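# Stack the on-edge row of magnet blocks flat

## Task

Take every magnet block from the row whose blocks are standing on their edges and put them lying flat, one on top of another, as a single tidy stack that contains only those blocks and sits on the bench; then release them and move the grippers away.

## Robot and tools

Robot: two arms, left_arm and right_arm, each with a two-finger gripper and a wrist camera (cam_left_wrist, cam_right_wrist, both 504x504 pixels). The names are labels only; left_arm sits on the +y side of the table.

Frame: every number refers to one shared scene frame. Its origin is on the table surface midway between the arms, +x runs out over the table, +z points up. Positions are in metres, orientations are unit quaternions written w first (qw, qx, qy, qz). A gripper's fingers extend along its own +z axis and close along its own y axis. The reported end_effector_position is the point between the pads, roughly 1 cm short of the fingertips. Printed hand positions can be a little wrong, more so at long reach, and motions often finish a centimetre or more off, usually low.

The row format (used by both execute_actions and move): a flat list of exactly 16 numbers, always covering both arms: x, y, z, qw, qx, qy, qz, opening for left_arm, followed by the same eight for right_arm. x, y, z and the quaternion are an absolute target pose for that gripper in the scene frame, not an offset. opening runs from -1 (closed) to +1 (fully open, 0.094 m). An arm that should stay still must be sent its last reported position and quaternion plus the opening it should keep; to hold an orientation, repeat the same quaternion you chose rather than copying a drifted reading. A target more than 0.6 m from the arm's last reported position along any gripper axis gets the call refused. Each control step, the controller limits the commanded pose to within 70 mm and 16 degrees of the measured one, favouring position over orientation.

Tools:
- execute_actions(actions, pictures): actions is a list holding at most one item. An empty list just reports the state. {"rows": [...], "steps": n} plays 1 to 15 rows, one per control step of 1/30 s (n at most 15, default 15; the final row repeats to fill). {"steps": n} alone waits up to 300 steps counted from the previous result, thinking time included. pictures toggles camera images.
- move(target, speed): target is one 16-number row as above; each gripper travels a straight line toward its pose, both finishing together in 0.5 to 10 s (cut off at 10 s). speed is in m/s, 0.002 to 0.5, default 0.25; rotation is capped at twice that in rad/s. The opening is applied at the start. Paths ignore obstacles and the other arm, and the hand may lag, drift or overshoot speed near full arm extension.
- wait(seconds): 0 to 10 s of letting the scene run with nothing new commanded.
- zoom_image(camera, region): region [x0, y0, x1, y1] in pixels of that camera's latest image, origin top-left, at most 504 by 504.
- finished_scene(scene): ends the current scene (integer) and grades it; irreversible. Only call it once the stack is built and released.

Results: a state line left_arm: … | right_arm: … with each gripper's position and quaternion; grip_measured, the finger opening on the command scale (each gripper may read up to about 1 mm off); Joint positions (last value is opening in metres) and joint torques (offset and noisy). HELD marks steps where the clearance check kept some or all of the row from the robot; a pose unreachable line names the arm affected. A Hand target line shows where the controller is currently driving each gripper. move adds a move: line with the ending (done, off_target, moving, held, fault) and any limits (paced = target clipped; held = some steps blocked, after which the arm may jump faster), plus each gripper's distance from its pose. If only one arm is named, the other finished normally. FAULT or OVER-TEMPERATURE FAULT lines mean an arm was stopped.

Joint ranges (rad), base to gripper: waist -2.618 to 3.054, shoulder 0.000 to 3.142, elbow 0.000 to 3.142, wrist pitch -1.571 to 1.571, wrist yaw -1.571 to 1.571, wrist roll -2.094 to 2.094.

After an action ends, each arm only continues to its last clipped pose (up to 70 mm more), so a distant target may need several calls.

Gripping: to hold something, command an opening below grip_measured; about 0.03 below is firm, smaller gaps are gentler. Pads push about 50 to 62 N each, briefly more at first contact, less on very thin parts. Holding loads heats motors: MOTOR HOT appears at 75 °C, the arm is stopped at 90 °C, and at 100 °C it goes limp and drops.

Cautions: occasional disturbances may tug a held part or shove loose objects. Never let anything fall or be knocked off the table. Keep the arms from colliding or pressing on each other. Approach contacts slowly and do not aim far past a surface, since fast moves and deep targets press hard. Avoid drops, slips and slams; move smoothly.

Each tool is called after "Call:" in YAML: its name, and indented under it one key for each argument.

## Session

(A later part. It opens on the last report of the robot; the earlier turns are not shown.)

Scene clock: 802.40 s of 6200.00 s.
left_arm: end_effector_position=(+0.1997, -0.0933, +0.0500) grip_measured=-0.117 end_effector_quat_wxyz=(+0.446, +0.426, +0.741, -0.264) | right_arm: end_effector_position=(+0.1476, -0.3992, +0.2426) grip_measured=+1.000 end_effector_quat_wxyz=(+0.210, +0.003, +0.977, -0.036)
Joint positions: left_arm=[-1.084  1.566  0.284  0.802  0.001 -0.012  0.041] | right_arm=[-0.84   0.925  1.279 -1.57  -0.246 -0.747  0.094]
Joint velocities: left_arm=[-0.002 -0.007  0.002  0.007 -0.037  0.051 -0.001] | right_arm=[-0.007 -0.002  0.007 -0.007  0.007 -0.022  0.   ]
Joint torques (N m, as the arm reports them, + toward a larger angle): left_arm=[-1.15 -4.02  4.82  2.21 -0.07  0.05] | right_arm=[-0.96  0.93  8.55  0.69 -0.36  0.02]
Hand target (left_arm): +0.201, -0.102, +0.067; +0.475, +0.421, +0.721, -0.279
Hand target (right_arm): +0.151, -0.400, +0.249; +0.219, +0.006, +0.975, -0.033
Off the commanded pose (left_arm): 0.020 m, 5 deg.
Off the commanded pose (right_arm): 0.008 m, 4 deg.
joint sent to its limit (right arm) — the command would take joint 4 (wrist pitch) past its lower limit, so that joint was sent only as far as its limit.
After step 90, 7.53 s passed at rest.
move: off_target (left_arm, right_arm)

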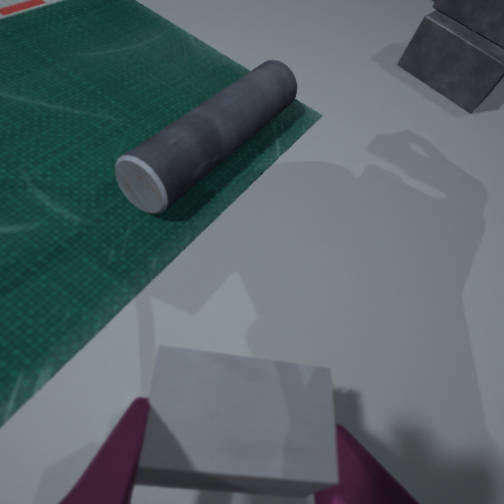

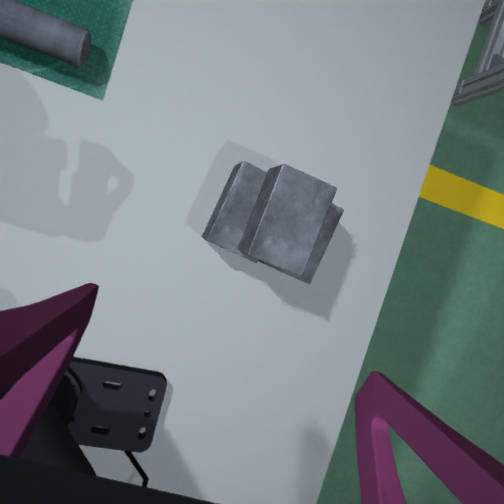

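Call:
move:
  target: [0.2035,-0.106,0.061,0.4763,0.4211,0.7197,-0.2787,-0.15,0.15,-0.40,0.25,0.2,0,0.98,0,1]
  speed: 0.015

Scene clock: 816.97 s of 6200.00 s.
left_arm: end_effector_position=(+0.2009, -0.0954, +0.0428) grip_measured=-0.117 end_effector_quat_wxyz=(+0.446, +0.426, +0.741, -0.264) | right_arm: end_effector_position=(+0.1476, -0.3992, +0.2425) grip_measured=+1.000 end_effector_quat_wxyz=(+0.210, +0.003, +0.977, -0.036)
Joint positions: left_arm=[-1.084  1.622  0.284  0.858  0.001 -0.012  0.041] | right_arm=[-0.84   0.925  1.279 -1.57  -0.246 -0.747  0.094]
Joint velocities: left_arm=[-0.002 -0.002  0.007  0.007 -0.007  0.066 -0.001] | right_arm=[ 0.012 -0.002 -0.002 -0.022  0.007 -0.037  0.   ]
Joint torques (N m, as the arm reports them, + toward a larger angle): left_arm=[-1.09 -3.96  5.09  2.24 -0.06  0.06] | right_arm=[-0.9   0.96  8.47  0.69 -0.36  0.02]
Hand target (left_arm): +0.203, -0.106, +0.061; +0.475, +0.421, +0.720, -0.279
Hand target (right_arm): +0.150, -0.400, +0.249; +0.219, +0.006, +0.975, -0.033
Off the commanded pose (left_arm): 0.021 m, 5 deg.
Off the commanded pose (right_arm): 0.008 m, 4 deg.
joint sent to its limit (right arm) — the command would take joint 4 (wrist pitch) past its lower limit, so that joint was sent only as far as its limit.
After step 90, 8.73 s passed at rest.
move: off_target (left_arm, right_arm)

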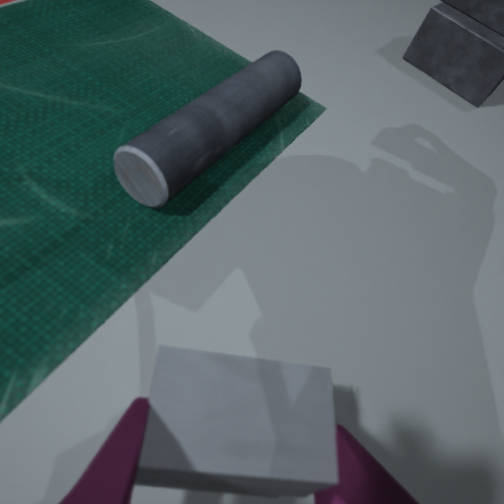

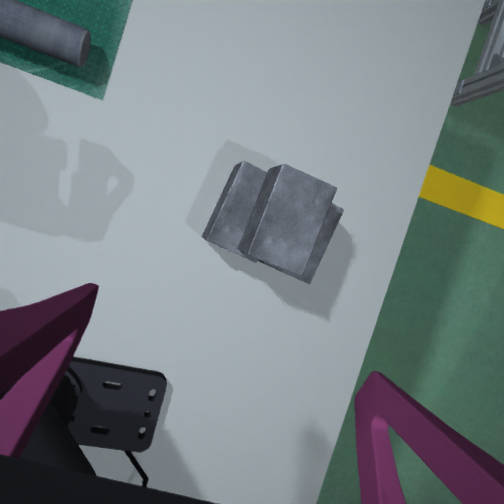

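Call:
move:
  target: [0.2035,-0.106,0.054,0.4763,0.4211,0.7197,-0.2787,-0.15,0.15,-0.40,0.25,0.2,0,0.98,0,1]
  speed: 0.015

Scene clock: 823.20 s of 6200.00 s.
left_arm: end_effector_position=(+0.2030, -0.0990, +0.0417) grip_measured=-0.117 end_effector_quat_wxyz=(+0.455, +0.424, +0.736, -0.269) | right_arm: end_effector_position=(+0.1476, -0.3992, +0.2425) grip_measured=+1.000 end_effector_quat_wxyz=(+0.210, +0.003, +0.977, -0.036)
Joint positions: left_arm=[-1.084  1.669  0.284  0.927  0.001 -0.01   0.041] | right_arm=[-0.84   0.925  1.279 -1.57  -0.246 -0.747  0.094]
Joint velocities: left_arm=[ 0.007  0.007 -0.017 -0.037 -0.095  0.037 -0.001] | right_arm=[ 0.002  0.002 -0.002 -0.037 -0.007  0.037  0.   ]
Joint torques (N m, as the arm reports them, + toward a larger angle): left_arm=[-1.07 -4.09  4.36  2.11 -0.07  0.03] | right_arm=[-0.99  0.94  8.48  0.67 -0.35  0.  ]
Hand target (left_arm): +0.203, -0.106, +0.054; +0.475, +0.421, +0.720, -0.279
Hand target (right_arm): +0.150, -0.400, +0.249; +0.219, +0.006, +0.975, -0.033
Off the commanded pose (left_arm): 0.014 m, 3 deg.
Off the commanded pose (right_arm): 0.008 m, 4 deg.
joint sent to its limit (right arm) — the command would take joint 4 (wrist pitch) past its lower limit, so that joint was sent only as far as its limit.
After step 90, 0.37 s passed at rest.
move: off_target (left_arm, right_arm)

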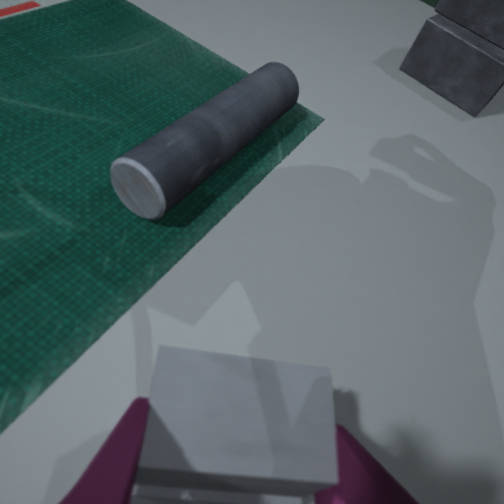

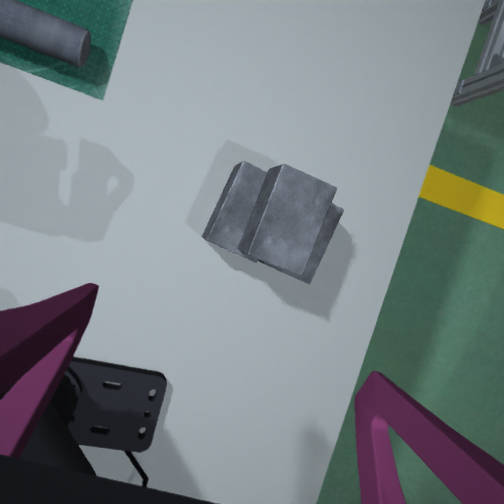

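Call:
move:
  target: [0.2035,-0.104,0.056,0.4763,0.4211,0.7197,-0.2787,0.45,0.15,-0.40,0.25,0.2,0,0.98,0,1]
  speed: 0.02

Call:
move:
  target: [0.18,-0.06,0.12,0.4763,0.4211,0.7197,-0.2787,0.6,0.15,-0.40,0.25,0.2,0,0.98,0,1]
  speed: 0.08

Scene clock: 829.30 s of 6200.00 s.
left_arm: end_effector_position=(+0.2035, -0.1000, +0.0441) grip_measured=+0.447 end_effector_quat_wxyz=(+0.459, +0.423, +0.733, -0.271) | right_arm: end_effector_position=(+0.1476, -0.3992, +0.2426) grip_measured=+1.000 end_effector_quat_wxyz=(+0.210, +0.003, +0.977, -0.036)
Joint positions: left_arm=[-1.084  1.669  0.284  0.938  0.001 -0.01   0.068] | right_arm=[-0.84   0.925  1.279 -1.57  -0.246 -0.748  0.094]
Joint velocities: left_arm=[-0.007  0.037 -0.007  0.051  0.007 -0.007  0.   ] | right_arm=[ 0.012 -0.027 -0.002 -0.007  0.007 -0.007  0.   ]
Joint torques (N m, as the arm reports them, + toward a larger angle): left_arm=[-0.67 -5.45  3.83  1.9  -0.04  0.05] | right_arm=[-0.97  0.94  8.56  0.66 -0.36  0.01]
Hand target (left_arm): +0.204, -0.104, +0.056; +0.476, +0.421, +0.720, -0.279
Hand target (right_arm): +0.151, -0.400, +0.249; +0.219, +0.006, +0.975, -0.033
Off the commanded pose (left_arm): 0.013 m, 3 deg.
Off the commanded pose (right_arm): 0.008 m, 4 deg.
joint sent to its limit (right arm) — the command would take joint 4 (wrist pitch) past its lower limit, so that joint was sent only as far as its limit.
After step 90, 1.03 s passed at rest.
move: off_target (left_arm, right_arm)

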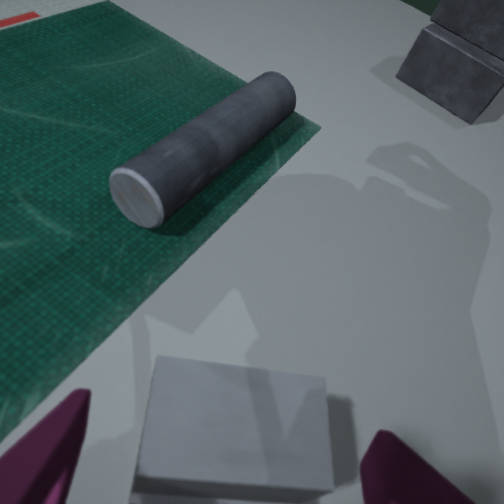

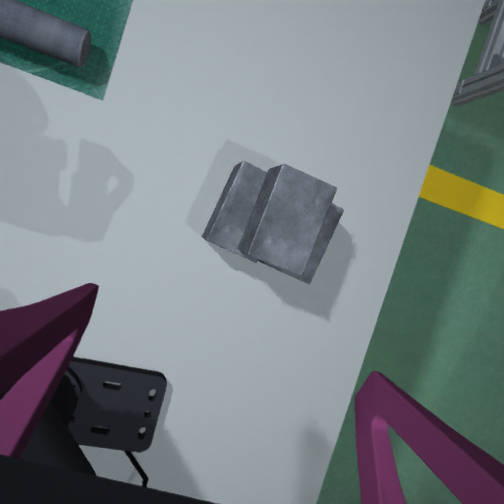

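Scene clock: 831.07 s of 6200.00 s.
left_arm: end_effector_position=(+0.1782, -0.0553, +0.1066) grip_measured=+0.597 end_effector_quat_wxyz=(+0.460, +0.423, +0.732, -0.271) | right_arm: end_effector_position=(+0.1476, -0.3992, +0.2425) grip_measured=+1.000 end_effector_quat_wxyz=(+0.210, +0.003, +0.977, -0.036)
Joint positions: left_arm=[-1.084  1.023  0.239  0.34   0.001 -0.008  0.075] | right_arm=[-0.84   0.925  1.279 -1.57  -0.246 -0.748  0.094]
Joint velocities: left_arm=[-0.007 -0.012 -0.007 -0.051 -0.022 -0.037 -0.001] | right_arm=[-0.022 -0.002  0.007  0.051 -0.066 -0.037  0.   ]
Joint torques (N m, as the arm reports them, + toward a larger angle): left_arm=[-0.23 -3.07  8.23  1.6  -0.01  0.05] | right_arm=[-0.96  0.89  8.52  0.68 -0.38  0.02]
Hand target (left_arm): +0.180, -0.059, +0.122; +0.476, +0.421, +0.720, -0.279
Hand target (right_arm): +0.150, -0.400, +0.249; +0.219, +0.006, +0.975, -0.033
Off the commanded pose (left_arm): 0.014 m, 2 deg.
Off the commanded pose (right_arm): 0.008 m, 4 deg.
joint sent to its limit (right arm) — the command would take joint 4 (wrist pitch) past its lower limit, so that joint was sent only as far as its limit.
move: off_target (left_arm, right_arm)

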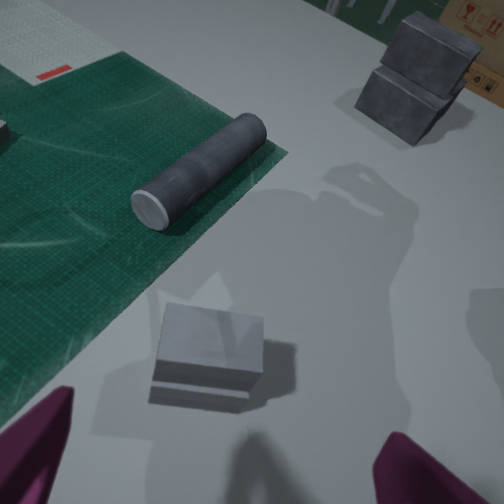

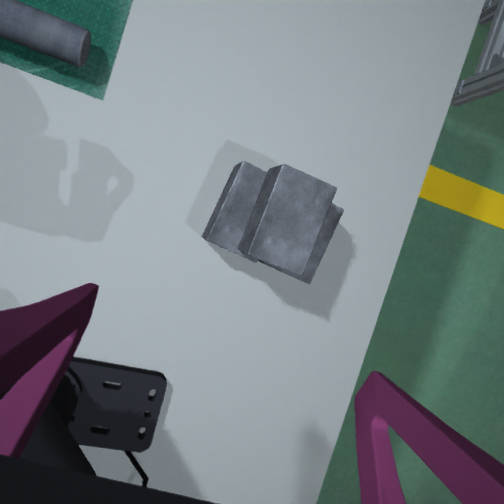

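Call:
zoom_image:
  camera: "cam_left_wrist"
  region: [120,280,300,430]

Region (120, 280, 300, 430) of cam_left_wrist's 504x504 image, scaled by 2.800, with more detail than that image has.

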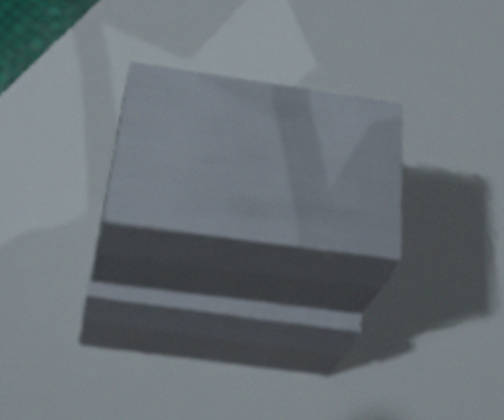

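Call:
move:
  target: [0.25,0.22,0.13,0,0.087,0.996,0,0.6,0.205,-0.13,0.17,0,-0.2529,0.9675,0,1]
  speed: 0.25

Scene clock: 871.13 s of 6200.00 s.
left_arm: end_effector_position=(+0.2420, +0.2183, +0.1248) grip_measured=+0.598 end_effector_quat_wxyz=(-0.008, +0.091, +0.996, -0.004) | right_arm: end_effector_position=(+0.1962, -0.1449, +0.1658) grip_measured=+1.000 end_effector_quat_wxyz=(-0.018, -0.250, +0.968, -0.013)
Joint positions: left_arm=[-0.058  1.403  1.14  -1.324  0.008  0.154  0.075] | right_arm=[ 0.706  1.562  1.446 -1.499  0.005  0.241  0.094]
Joint velocities: left_arm=[ 0.017  0.037 -0.012 -0.022 -0.051  0.022  0.   ] | right_arm=[-0.002  0.002 -0.002 -0.037 -0.007 -0.066  0.   ]
Joint torques (N m, as the arm reports them, + toward a larger angle): left_arm=[ 0.86 -3.36  8.53  0.12 -0.12  0.03] | right_arm=[ 0.66 -5.13  9.18  0.2  -0.06  0.06]
Hand target (left_arm): +0.247, +0.223, +0.132; -0.001, +0.089, +0.996, +0.002
Hand target (right_arm): +0.201, -0.135, +0.173; -0.001, -0.252, +0.968, +0.000
Off the commanded pose (left_arm): 0.010 m, 1 deg.
Off the commanded pose (right_arm): 0.018 m, 3 deg.
After step 90, 33.70 s passed at rest.
move: off_target (right_arm)

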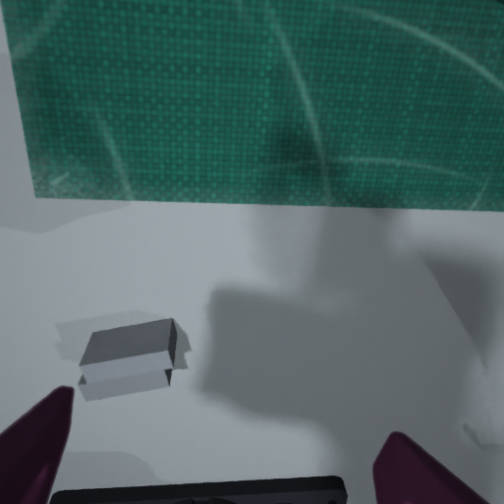

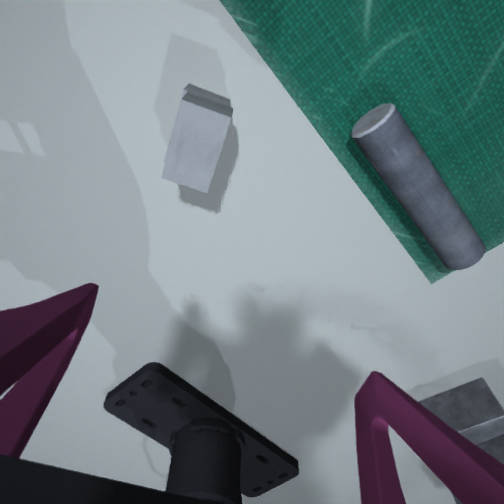

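Call:
move:
  target: [0.19,0.272,0.07,-0.2321,-0.1016,0.9671,-0.0244,0.6,0.207,-0.100,0.125,0,-0.2529,0.9675,0,1]
  speed: 0.12

Scene clock: 883.10 s of 6200.00 s.
left_arm: end_effector_position=(+0.1964, +0.2693, +0.0695) grip_measured=+0.598 end_effector_quat_wxyz=(-0.221, -0.092, +0.971, -0.027) | right_arm: end_effector_position=(+0.2062, -0.1062, +0.1284) grip_measured=+1.000 end_effector_quat_wxyz=(-0.004, -0.252, +0.968, -0.005)
Joint positions: left_arm=[ 0.202  1.703  1.11  -1.427 -0.007  0.042  0.075] | right_arm=[ 0.78   1.656  1.397 -1.324  0.005  0.311  0.094]
Joint velocities: left_arm=[ 0.007 -0.022 -0.012 -0.051  0.007 -0.007 -0.001] | right_arm=[-0.002  0.002  0.002  0.007 -0.081 -0.022  0.   ]
Joint torques (N m, as the arm reports them, + toward a larger angle): left_arm=[ 0.93 -5.09  4.47 -0.68 -0.1  -0.07] | right_arm=[ 0.83 -5.78  6.36  0.28 -0.04  0.08]
Hand target (left_arm): +0.190, +0.272, +0.070; -0.234, -0.099, +0.967, -0.024
Hand target (right_arm): +0.207, -0.100, +0.125; -0.000, -0.253, +0.967, -0.000
Off the commanded pose (left_arm): 0.007 m, 2 deg.
Off the commanded pose (right_arm): 0.007 m, 1 deg.
After step 90, 6.17 s passed at rest.
move: done

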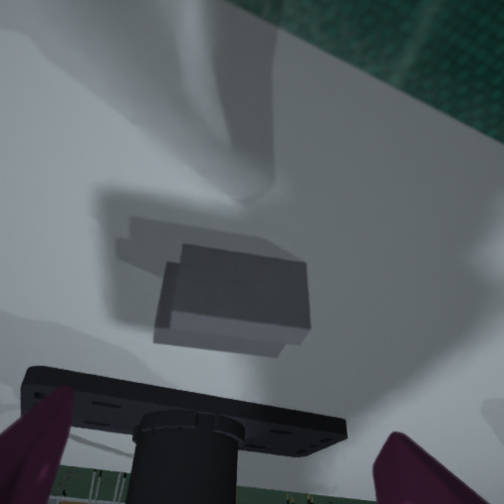

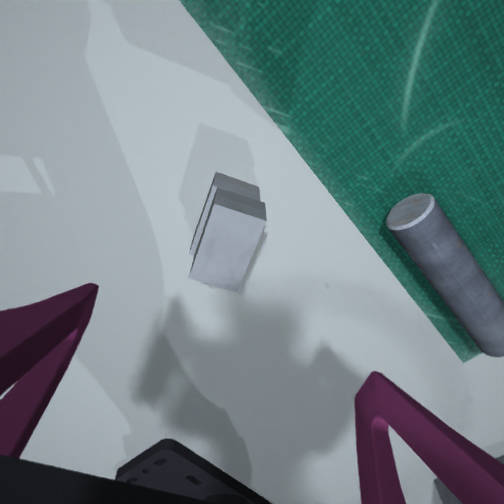

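Call:
zoom_image:
  camera: "cam_right_wrist"
  region: [150,150,330,330]

Call:
move:
  target: [0.186,0.269,0.045,-0.2321,-0.1016,0.9671,-0.0244,0.6,0.215,-0.092,0.095,0,-0.2529,0.9675,0,1]
  speed: 0.05

Region (150, 150, 330, 330) of cam_right_wrist's 504x504 image, scaled by 2.800, with more detail than that image has.

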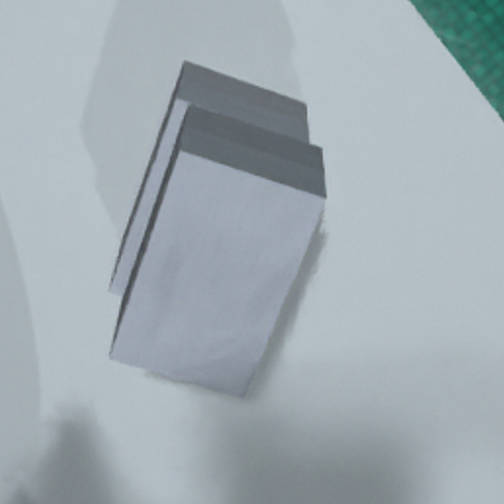

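Scene clock: 897.23 s of 6200.00 s.
left_arm: end_effector_position=(+0.1853, +0.2668, +0.0478) grip_measured=+0.598 end_effector_quat_wxyz=(-0.234, -0.096, +0.967, -0.027) | right_arm: end_effector_position=(+0.2142, -0.0976, +0.0977) grip_measured=+1.000 end_effector_quat_wxyz=(-0.005, -0.252, +0.968, -0.006)
Joint positions: left_arm=[ 0.202  1.722  1.026 -1.35  -0.007  0.032  0.075] | right_arm=[ 0.78   1.711  1.336 -1.211  0.005  0.312  0.094]
Joint velocities: left_arm=[-0.012  0.022 -0.002  0.051 -0.037  0.022 -0.   ] | right_arm=[-0.002  0.002 -0.002 -0.037 -0.007 -0.081  0.   ]
Joint torques (N m, as the arm reports them, + toward a larger angle): left_arm=[ 0.4  -4.76  4.23 -0.4  -0.08 -0.08] | right_arm=[ 0.62 -6.38  6.32  0.33 -0.05  0.06]
Hand target (left_arm): +0.186, +0.269, +0.045; -0.232, -0.101, +0.967, -0.024
Hand target (right_arm): +0.215, -0.092, +0.095; -0.000, -0.253, +0.967, -0.000
Off the commanded pose (left_arm): 0.004 m, 1 deg.
Off the commanded pose (right_arm): 0.006 m, 1 deg.
After step 90, 9.97 s passed at rest.
move: done

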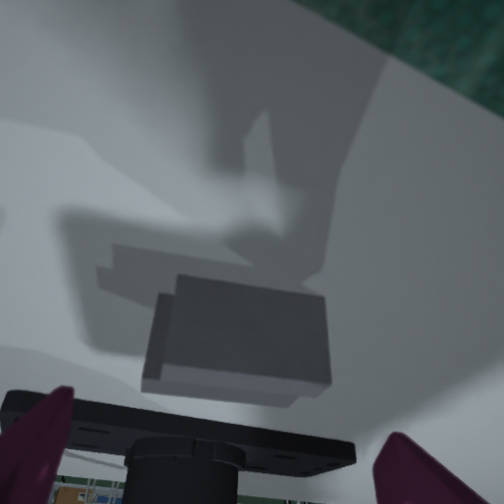

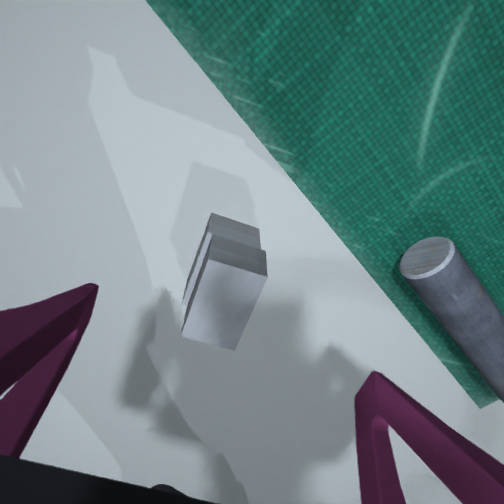

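Call:
move:
  target: [0.1825,0.266,0.022,-0.2321,-0.1016,0.9671,-0.0244,0.6,0.219,-0.088,0.078,0,-0.2529,0.9675,0,1]
  speed: 0.03

Scene clock: 910.67 s of 6200.00 s.
left_arm: end_effector_position=(+0.1819, +0.2660, +0.0251) grip_measured=+0.598 end_effector_quat_wxyz=(-0.233, -0.100, +0.967, -0.026) | right_arm: end_effector_position=(+0.2184, -0.0931, +0.0812) grip_measured=+1.000 end_effector_quat_wxyz=(-0.004, -0.252, +0.968, -0.005)
Joint positions: left_arm=[ 0.202  1.752  0.96  -1.253 -0.007  0.024  0.075] | right_arm=[ 0.78   1.742  1.306 -1.147  0.005  0.312  0.094]
Joint velocities: left_arm=[-0.007 -0.012  0.007 -0.051  0.051 -0.051 -0.001] | right_arm=[-0.022 -0.022  0.007 -0.066  0.051 -0.022  0.   ]
Joint torques (N m, as the arm reports them, + toward a larger angle): left_arm=[-0.24 -4.84  3.85 -0.42 -0.02 -0.09] | right_arm=[ 0.52 -6.51  6.28  0.33 -0.04  0.07]
Hand target (left_arm): +0.183, +0.266, +0.022; -0.232, -0.102, +0.967, -0.024
Hand target (right_arm): +0.219, -0.088, +0.078; -0.000, -0.253, +0.967, -0.000
Off the commanded pose (left_arm): 0.003 m, 0 deg.
Off the commanded pose (right_arm): 0.006 m, 1 deg.
After step 90, 9.20 s passed at rest.
move: done

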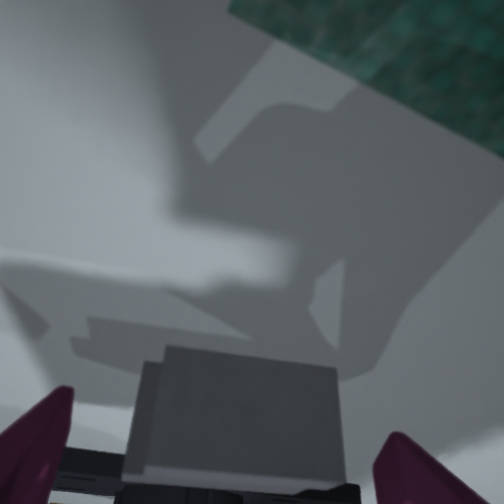

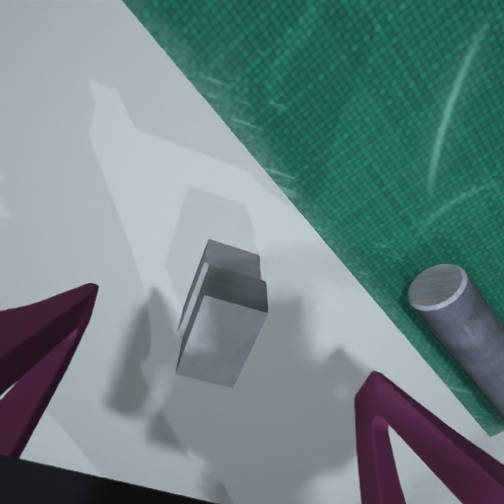

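Call:
move:
  target: [0.182,0.266,0.023,-0.2321,-0.1016,0.9671,-0.0244,-0.15,0.219,-0.088,0.078,0,-0.2529,0.9675,0,1]
  speed: 0.03

Call:
zoom_image:
  camera: "cam_right_wrist"
  region: [60,200,420,460]

Scene clock: 919.47 s of 6200.00 s.
left_arm: end_effector_position=(+0.1823, +0.2661, +0.0249) grip_measured=-0.118 end_effector_quat_wxyz=(-0.233, -0.100, +0.967, -0.026) | right_arm: end_effector_position=(+0.2187, -0.0928, +0.0812) grip_measured=+1.000 end_effector_quat_wxyz=(-0.003, -0.252, +0.968, -0.005)
Joint positions: left_arm=[ 0.202  1.752  0.96  -1.251 -0.007  0.024  0.041] | right_arm=[ 0.78   1.742  1.306 -1.146  0.005  0.312  0.094]
Joint velocities: left_arm=[ 0.002  0.012 -0.012  0.007 -0.037  0.051 -0.001] | right_arm=[ 0.012 -0.007 -0.002 -0.022 -0.037 -0.037  0.   ]
Joint torques (N m, as the arm reports them, + toward a larger angle): left_arm=[-0.3  -5.16  3.84 -0.46 -0.03 -0.07] | right_arm=[ 0.5  -6.42  6.18  0.32 -0.02  0.06]
Hand target (left_arm): +0.182, +0.266, +0.023; -0.232, -0.102, +0.967, -0.025
Hand target (right_arm): +0.219, -0.088, +0.078; -0.000, -0.253, +0.967, -0.000
Off the commanded pose (left_arm): 0.002 m, 0 deg.
Off the commanded pose (right_arm): 0.006 m, 1 deg.
After step 90, 5.10 s passed at rest.
move: done

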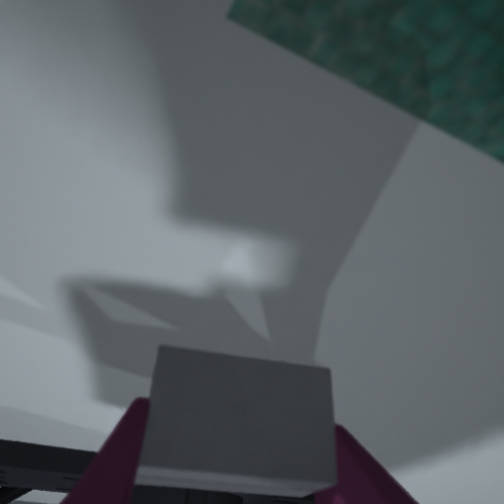

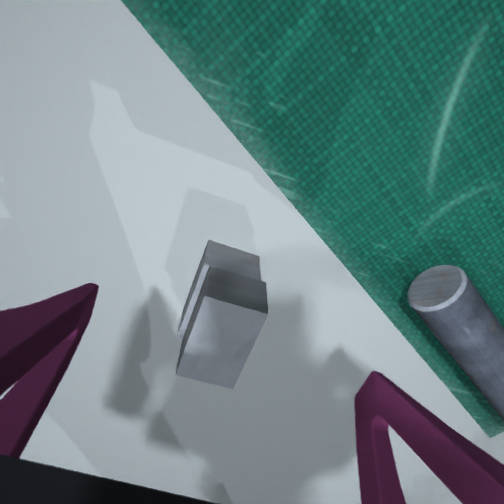

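Region (60, 200, 420, 460) of cam_right_wrist's 504x504 image, scaled by 1.400, with more detail than that image has.

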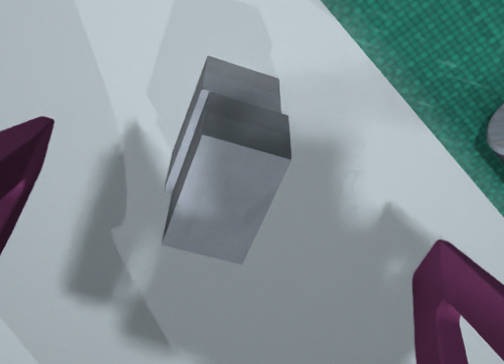

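Call:
move:
  target: [0.182,0.266,0.075,-0.2321,-0.1016,0.9671,-0.0244,-0.15,0.218,-0.092,0.045,0,-0.2529,0.9675,0,0.6]
  speed: 0.04

Scene clock: 933.53 s of 6200.00 s.
left_arm: end_effector_position=(+0.1801, +0.2655, +0.0620) grip_measured=-0.118 end_effector_quat_wxyz=(-0.241, -0.100, +0.965, -0.027) | right_arm: end_effector_position=(+0.2163, -0.0954, +0.0481) grip_measured=+0.602 end_effector_quat_wxyz=(-0.004, -0.252, +0.968, -0.005)
Joint positions: left_arm=[ 0.202  1.693  1.047 -1.415 -0.007  0.024  0.041] | right_arm=[ 0.78   1.763  1.195 -1.015  0.005  0.312  0.075]
Joint velocities: left_arm=[-0.002  0.022 -0.007  0.037 -0.037 -0.051  0.   ] | right_arm=[ 0.017 -0.017  0.007  0.066  0.081 -0.037 -0.   ]
Joint torques (N m, as the arm reports them, + toward a larger angle): left_arm=[-0.27 -7.54  7.23 -0.94 -0.01 -0.1 ] | right_arm=[ 0.   -6.47  6.03  0.34 -0.06 -0.01]
Hand target (left_arm): +0.182, +0.266, +0.075; -0.232, -0.102, +0.967, -0.024
Hand target (right_arm): +0.218, -0.092, +0.045; -0.000, -0.253, +0.967, -0.000
Off the commanded pose (left_arm): 0.013 m, 1 deg.
Off the commanded pose (right_arm): 0.005 m, 1 deg.
After step 90, 9.37 s passed at rest.
move: off_target (left_arm)

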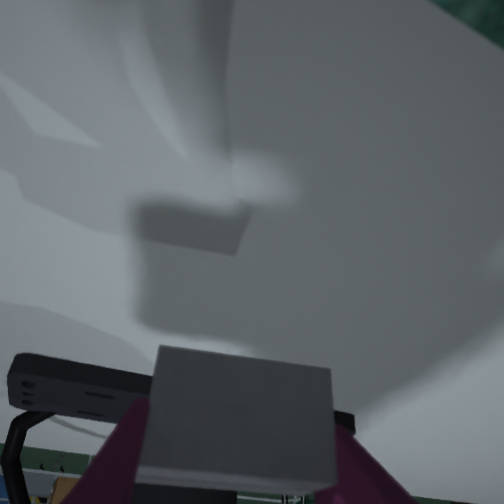

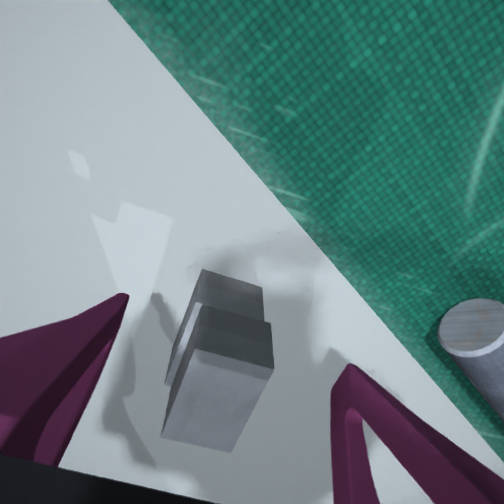

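Call:
move:
  target: [0.22,0.24,0.12,-0.1,0.0,0.995,0,-0.15,0.2165,-0.095,0.030,0,-0.2529,0.9675,0,0.2]
  speed: 0.04

Scene clock: 945.90 s of 6200.00 s.
left_arm: end_effector_position=(+0.2167, +0.2414, +0.1057) grip_measured=-0.118 end_effector_quat_wxyz=(-0.118, -0.011, +0.993, -0.003) | right_arm: end_effector_position=(+0.2149, -0.0968, +0.0358) grip_measured=+0.202 end_effector_quat_wxyz=(+0.000, -0.252, +0.968, -0.002)
Joint positions: left_arm=[ 0.041  1.525  1.145 -1.428 -0.007  0.048  0.041] | right_arm=[ 0.78   1.763  1.143 -0.953  0.005  0.312  0.056]
Joint velocities: left_arm=[-0.007 -0.017 -0.012  0.007  0.022  0.007  0.001] | right_arm=[-0.017  0.002  0.002  0.022  0.022  0.022 -0.002]
Joint torques (N m, as the arm reports them, + toward a larger angle): left_arm=[-1.12 -6.93  8.36 -0.36 -0.03  0.04] | right_arm=[-0.27 -5.78  5.89  0.37 -0.03 -0.06]
Hand target (left_arm): +0.220, +0.240, +0.119; -0.099, -0.002, +0.995, +0.000
Hand target (right_arm): +0.216, -0.095, +0.030; +0.000, -0.253, +0.967, -0.000
Off the commanded pose (left_arm): 0.015 m, 2 deg.
Off the commanded pose (right_arm): 0.006 m, 0 deg.
After step 90, 4.67 s passed at rest.
move: off_target (left_arm)

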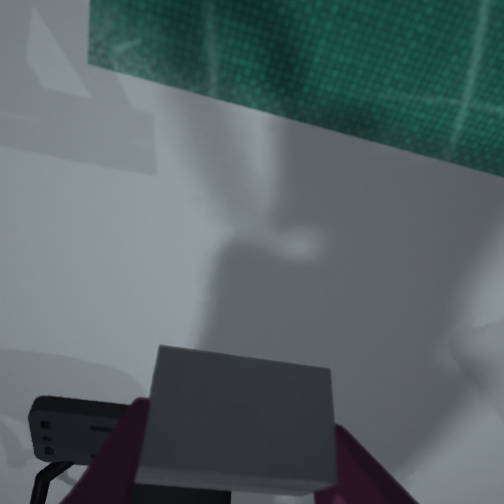

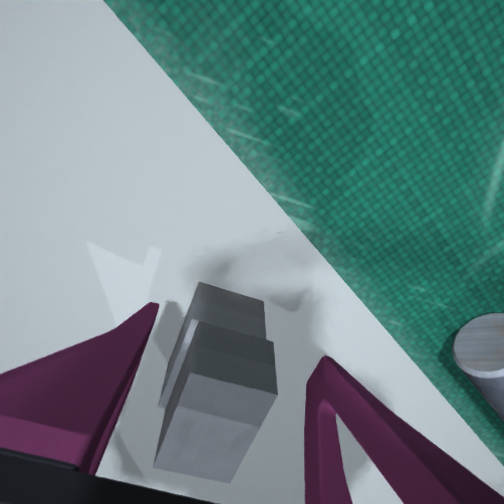

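Call:
move:
  target: [0.25,0.20,0.135,0,0.087,0.996,0,-0.15,0.2165,-0.095,0.023,0,-0.2529,0.9675,0,0.2]
  speed: 0.03

Scene clock: 954.07 s of 6200.00 s.
left_arm: end_effector_position=(+0.2367, +0.2052, +0.1192) grip_measured=-0.118 end_effector_quat_wxyz=(-0.042, +0.077, +0.996, +0.004) | right_arm: end_effector_position=(+0.2166, -0.0951, +0.0301) grip_measured=+0.202 end_effector_quat_wxyz=(+0.003, -0.252, +0.968, -0.001)
Joint positions: left_arm=[-0.129  1.452  1.156 -1.36  -0.006  0.055  0.041] | right_arm=[ 0.78   1.775  1.133 -0.925  0.005  0.312  0.056]
Joint velocities: left_arm=[-0.002  0.002 -0.002 -0.007 -0.051 -0.11   0.001] | right_arm=[-0.002 -0.007  0.007  0.007 -0.022  0.007  0.   ]
Joint torques (N m, as the arm reports them, + toward a larger angle): left_arm=[-1.11 -6.56  9.09  0.28  0.06  0.04] | right_arm=[-0.22 -5.97  5.36  0.35 -0.05 -0.04]
Hand target (left_arm): +0.249, +0.200, +0.135; +0.001, +0.086, +0.996, -0.000
Hand target (right_arm): +0.216, -0.095, +0.023; -0.000, -0.253, +0.967, -0.000
Off the commanded pose (left_arm): 0.021 m, 5 deg.
Off the commanded pose (right_arm): 0.007 m, 0 deg.
move: off_target (left_arm)

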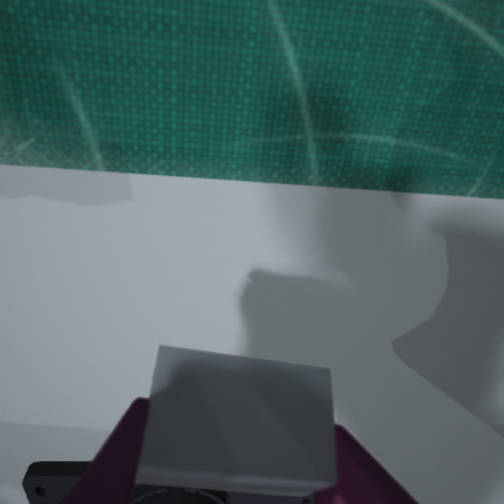

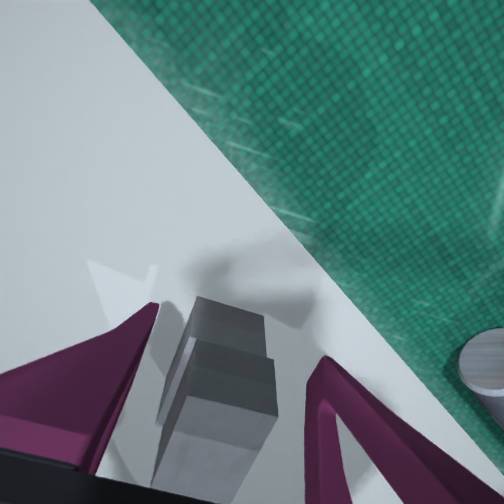

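Call:
move:
  target: [0.25,0.20,0.135,0,0.087,0.996,0,-0.15,0.2165,-0.095,0.025,0,-0.2529,0.9675,0,-0.6]
  speed: 0.03

Scene clock: 960.23 s of 6200.00 s.
left_arm: end_effector_position=(+0.2369, +0.2052, +0.1192) grip_measured=-0.118 end_effector_quat_wxyz=(-0.042, +0.078, +0.996, +0.004) | right_arm: end_effector_position=(+0.2165, -0.0949, +0.0301) grip_measured=-0.481 end_effector_quat_wxyz=(+0.003, -0.252, +0.968, -0.001)
Joint positions: left_arm=[-0.129  1.452  1.156 -1.359 -0.006  0.057  0.041] | right_arm=[ 0.78   1.775  1.133 -0.925  0.004  0.312  0.024]
Joint velocities: left_arm=[-0.017  0.002 -0.012  0.037  0.007 -0.066  0.002] | right_arm=[-0.007  0.012 -0.002  0.022 -0.051 -0.022 -0.   ]
Joint torques (N m, as the arm reports them, + toward a larger angle): left_arm=[-1.04 -6.44  9.23  0.25  0.06 -0.01] | right_arm=[-0.22 -6.14  5.71  0.3  -0.05 -0.04]
Hand target (left_arm): +0.249, +0.200, +0.135; +0.000, +0.087, +0.996, -0.000
Hand target (right_arm): +0.216, -0.095, +0.025; +0.000, -0.253, +0.967, -0.000
Off the commanded pose (left_arm): 0.021 m, 5 deg.
Off the commanded pose (right_arm): 0.005 m, 0 deg.
After step 90, 1.50 s passed at rest.
move: off_target (left_arm)

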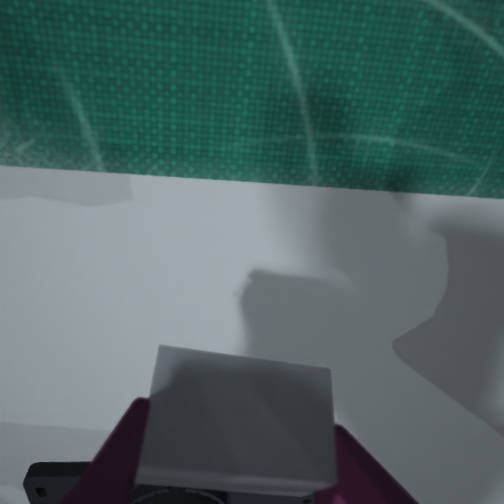

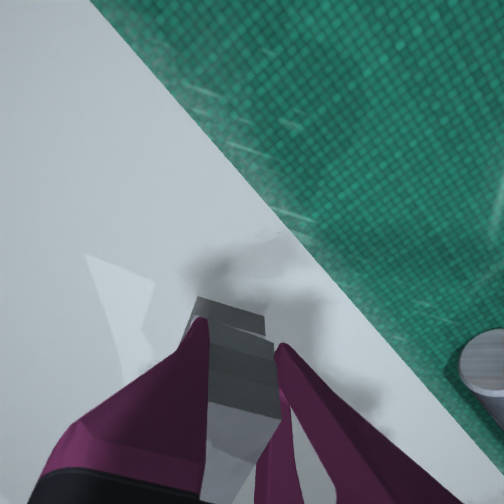

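Call:
move:
  target: [0.25,0.20,0.135,0,0.087,0.996,0,-0.15,0.2165,-0.095,0.027,0,-0.2529,0.9675,0,0.3]
  speed: 0.03

Call:
move:
  target: [0.25,0.20,0.135,0,0.087,0.996,0,-0.15,0.2165,-0.095,0.12,0,-0.2529,0.9675,0,0.6]
  speed: 0.08

Scene clock: 965.37 s of 6200.00 s.
left_arm: end_effector_position=(+0.2369, +0.2052, +0.1192) grip_measured=-0.118 end_effector_quat_wxyz=(-0.042, +0.078, +0.996, +0.004) | right_arm: end_effector_position=(+0.2165, -0.0949, +0.0301) grip_measured=+0.299 end_effector_quat_wxyz=(+0.003, -0.252, +0.968, -0.001)
Joint positions: left_arm=[-0.129  1.452  1.156 -1.359 -0.006  0.057  0.041] | right_arm=[ 0.78   1.775  1.133 -0.925  0.004  0.312  0.061]
Joint velocities: left_arm=[ 0.002 -0.002  0.002  0.022 -0.037  0.007 -0.001] | right_arm=[-0.017 -0.007 -0.002  0.066 -0.051  0.022 -0.   ]
Joint torques (N m, as the arm reports them, + toward a larger angle): left_arm=[-1.05 -6.41  9.19  0.24  0.07  0.02] | right_arm=[-0.2  -6.35  6.04  0.22 -0.03 -0.02]
Hand target (left_arm): +0.249, +0.200, +0.135; -0.000, +0.087, +0.996, -0.000
Hand target (right_arm): +0.216, -0.095, +0.027; +0.000, -0.253, +0.967, -0.000
Off the commanded pose (left_arm): 0.021 m, 5 deg.
Off the commanded pose (right_arm): 0.003 m, 0 deg.
After step 90, 0.47 s passed at rest.
move: off_target (left_arm)

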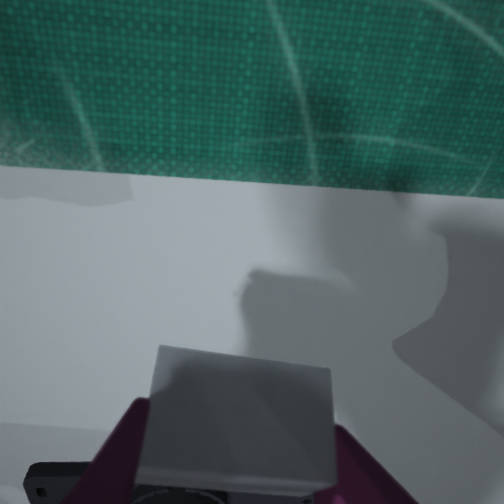

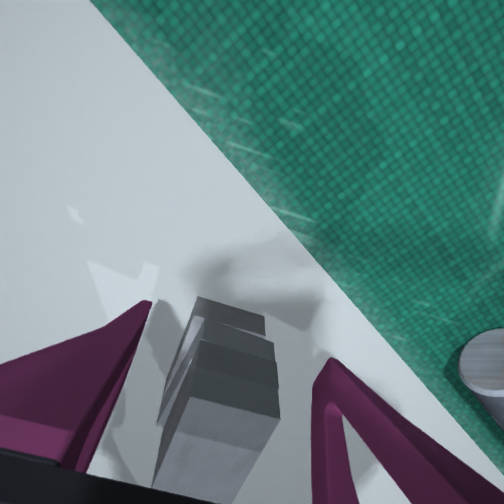

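Scene clock: 967.03 s of 6200.00 s.
left_arm: end_effector_position=(+0.2369, +0.2052, +0.1192) grip_measured=-0.118 end_effector_quat_wxyz=(-0.042, +0.078, +0.996, +0.004) | right_arm: end_effector_position=(+0.2114, -0.1004, +0.1033) grip_measured=+0.599 end_effector_quat_wxyz=(-0.022, -0.252, +0.967, -0.016)
Joint positions: left_arm=[-0.129  1.452  1.156 -1.359 -0.006  0.057  0.041] | right_arm=[ 0.78   1.731  1.38  -1.274  0.004  0.312  0.075]
Joint velocities: left_arm=[-0.017 -0.012 -0.017  0.022 -0.037  0.037  0.001] | right_arm=[-0.002 -0.002 -0.002 -0.037 -0.007 -0.022 -0.   ]
Joint torques (N m, as the arm reports them, + toward a larger angle): left_arm=[-1.04 -6.47  9.17  0.24  0.06  0.01] | right_arm=[-0.2  -9.27  9.08  0.03 -0.03 -0.03]
Hand target (left_arm): +0.249, +0.200, +0.135; -0.000, +0.087, +0.996, -0.000
Hand target (right_arm): +0.216, -0.096, +0.120; +0.000, -0.253, +0.967, -0.000
Off the commanded pose (left_arm): 0.021 m, 5 deg.
Off the commanded pose (right_arm): 0.018 m, 3 deg.
move: off_target (left_arm, right_arm)

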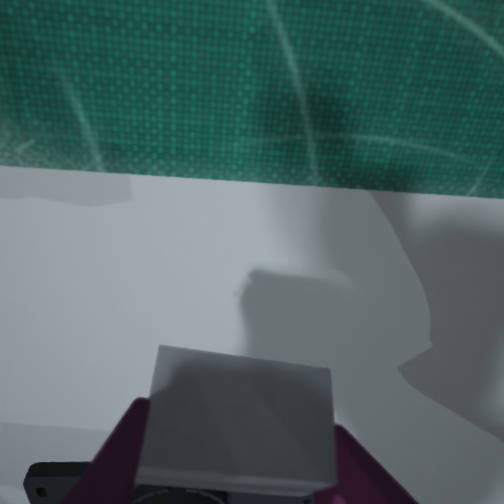

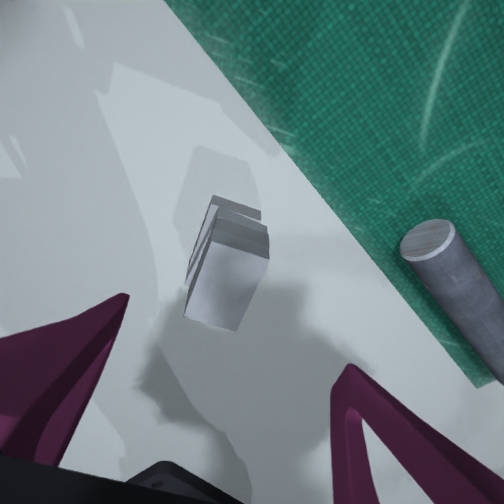

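Call:
zoom_image:
  camera: "cam_right_wrist"
  region: [150,170,320,350]

Region (150, 170, 320, 350) of cam_right_wrist's 504x504 image, scaled by 2.800, with more detail than that image has.

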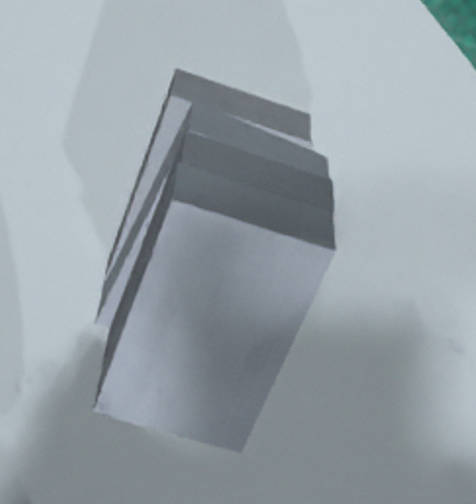

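Call:
move:
  target: [0.25,0.20,0.135,0,0.087,0.996,0,-0.15,0.2165,-0.095,0.035,0,-0.2529,0.9675,0,0.3]
  speed: 0.08

Call:
move:
  target: [0.25,0.20,0.135,0,0.087,0.996,0,-0.15,0.2165,-0.095,0.015,0,-0.2529,0.9675,0,0.3]
  speed: 0.02

Scene clock: 974.60 s of 6200.00 s.
left_arm: end_effector_position=(+0.2369, +0.2052, +0.1192) grip_measured=-0.118 end_effector_quat_wxyz=(-0.042, +0.078, +0.996, +0.004) | right_arm: end_effector_position=(+0.2137, -0.0979, +0.0371) grip_measured=+0.301 end_effector_quat_wxyz=(-0.006, -0.252, +0.968, -0.006)
Joint positions: left_arm=[-0.129  1.452  1.156 -1.359 -0.006  0.057  0.041] | right_arm=[ 0.78   1.768  1.154 -0.973  0.004  0.312  0.061]
Joint velocities: left_arm=[-0.002 -0.002  0.002 -0.007 -0.007 -0.051  0.   ] | right_arm=[ 0.002 -0.007 -0.007  0.095 -0.007 -0.022 -0.001]
Joint torques (N m, as the arm reports them, + toward a larger angle): left_arm=[-1.13 -6.49  9.18  0.24  0.06  0.02] | right_arm=[-0.17 -6.59  6.08  0.31 -0.04 -0.06]
Hand target (left_arm): +0.249, +0.200, +0.135; -0.000, +0.087, +0.996, -0.000
Hand target (right_arm): +0.217, -0.095, +0.035; +0.000, -0.253, +0.967, -0.000
Off the commanded pose (left_arm): 0.021 m, 5 deg.
Off the commanded pose (right_arm): 0.005 m, 1 deg.
After step 90, 3.13 s passed at rest.
move: off_target (left_arm)

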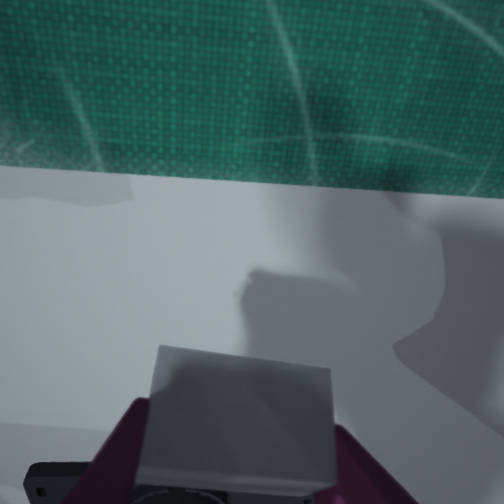

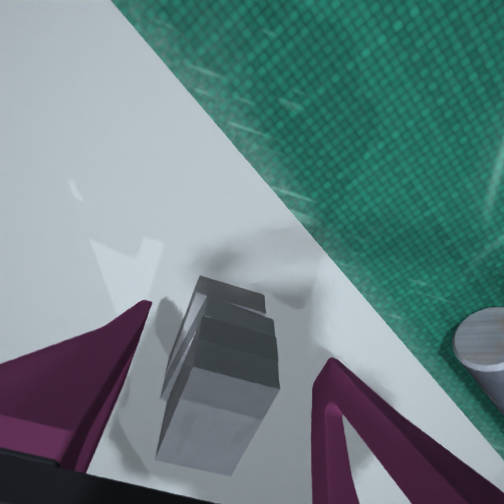

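Scene clock: 976.97 s of 6200.00 s.
left_arm: end_effector_position=(+0.2369, +0.2052, +0.1192) grip_measured=-0.118 end_effector_quat_wxyz=(-0.042, +0.078, +0.996, +0.004) | right_arm: end_effector_position=(+0.2150, -0.0965, +0.0217) grip_measured=+0.301 end_effector_quat_wxyz=(+0.001, -0.252, +0.968, -0.002)
Joint positions: left_arm=[-0.129  1.452  1.156 -1.359 -0.006  0.057  0.041] | right_arm=[ 0.78   1.785  1.109 -0.895  0.004  0.312  0.061]
Joint velocities: left_arm=[-0.002  0.007 -0.012 -0.066 -0.066  0.037  0.001] | right_arm=[-0.017  0.002  0.017 -0.007  0.081  0.037 -0.002]
Joint torques (N m, as the arm reports them, + toward a larger angle): left_arm=[-1.17 -6.48  9.23  0.24  0.05  0.01] | right_arm=[-0.24 -5.58  5.77  0.33 -0.03 -0.04]
Hand target (left_arm): +0.249, +0.200, +0.135; -0.000, +0.087, +0.996, -0.000
Hand target (right_arm): +0.216, -0.095, +0.015; -0.000, -0.253, +0.967, -0.000
Off the commanded pose (left_arm): 0.021 m, 5 deg.
Off the commanded pose (right_arm): 0.007 m, 0 deg.
move: off_target (left_arm)

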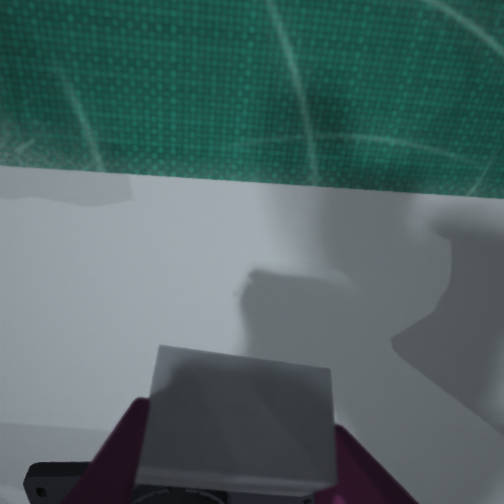

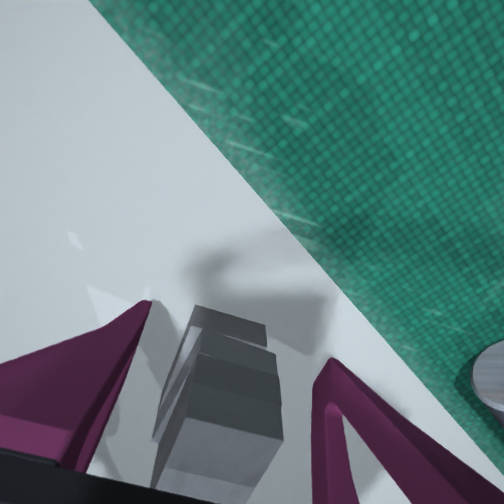

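Call:
move:
  target: [0.25,0.20,0.135,0,0.087,0.996,0,-0.15,0.204,-0.101,0.018,0,-0.2529,0.9675,0,0.3]
  speed: 0.02

Scene clock: 985.03 s of 6200.00 s.
left_arm: end_effector_position=(+0.2369, +0.2052, +0.1192) grip_measured=-0.118 end_effector_quat_wxyz=(-0.042, +0.078, +0.996, +0.004) | right_arm: end_effector_position=(+0.2062, -0.1060, +0.0132) grip_measured=+0.301 end_effector_quat_wxyz=(-0.014, -0.250, +0.968, -0.011)
Joint positions: left_arm=[-0.129  1.452  1.156 -1.359 -0.006  0.057  0.041] | right_arm=[ 0.78   1.785  1.07  -0.892  0.004  0.317  0.061]
Joint velocities: left_arm=[-0.017  0.002 -0.012 -0.037 -0.037 -0.007  0.   ] | right_arm=[-0.027 -0.007 -0.002 -0.051  0.022  0.022  0.   ]
Joint torques (N m, as the arm reports them, + toward a larger angle): left_arm=[-1.05 -6.6   9.22  0.24  0.06  0.02] | right_arm=[ 1.12 -9.34  4.65  0.27 -0.04  0.07]
Hand target (left_arm): +0.249, +0.200, +0.135; -0.000, +0.087, +0.996, -0.000
Hand target (right_arm): +0.204, -0.101, +0.018; -0.001, -0.253, +0.968, -0.000
Off the commanded pose (left_arm): 0.021 m, 5 deg.
Off the commanded pose (right_arm): 0.007 m, 2 deg.
After step 90, 2.70 s passed at rest.
move: off_target (left_arm)

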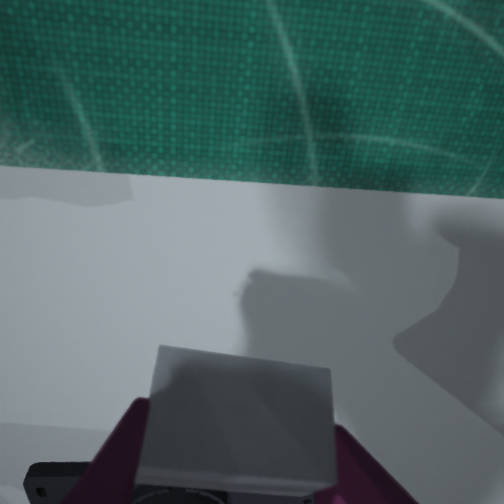

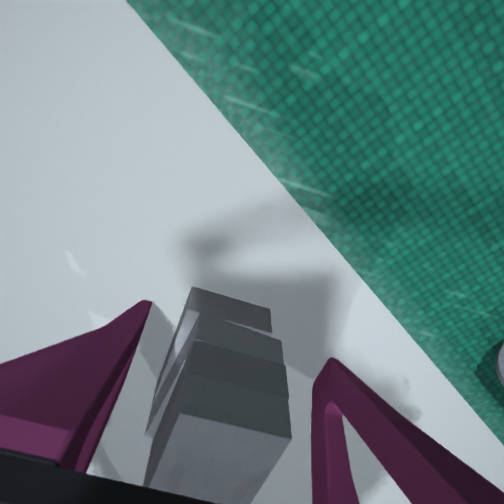

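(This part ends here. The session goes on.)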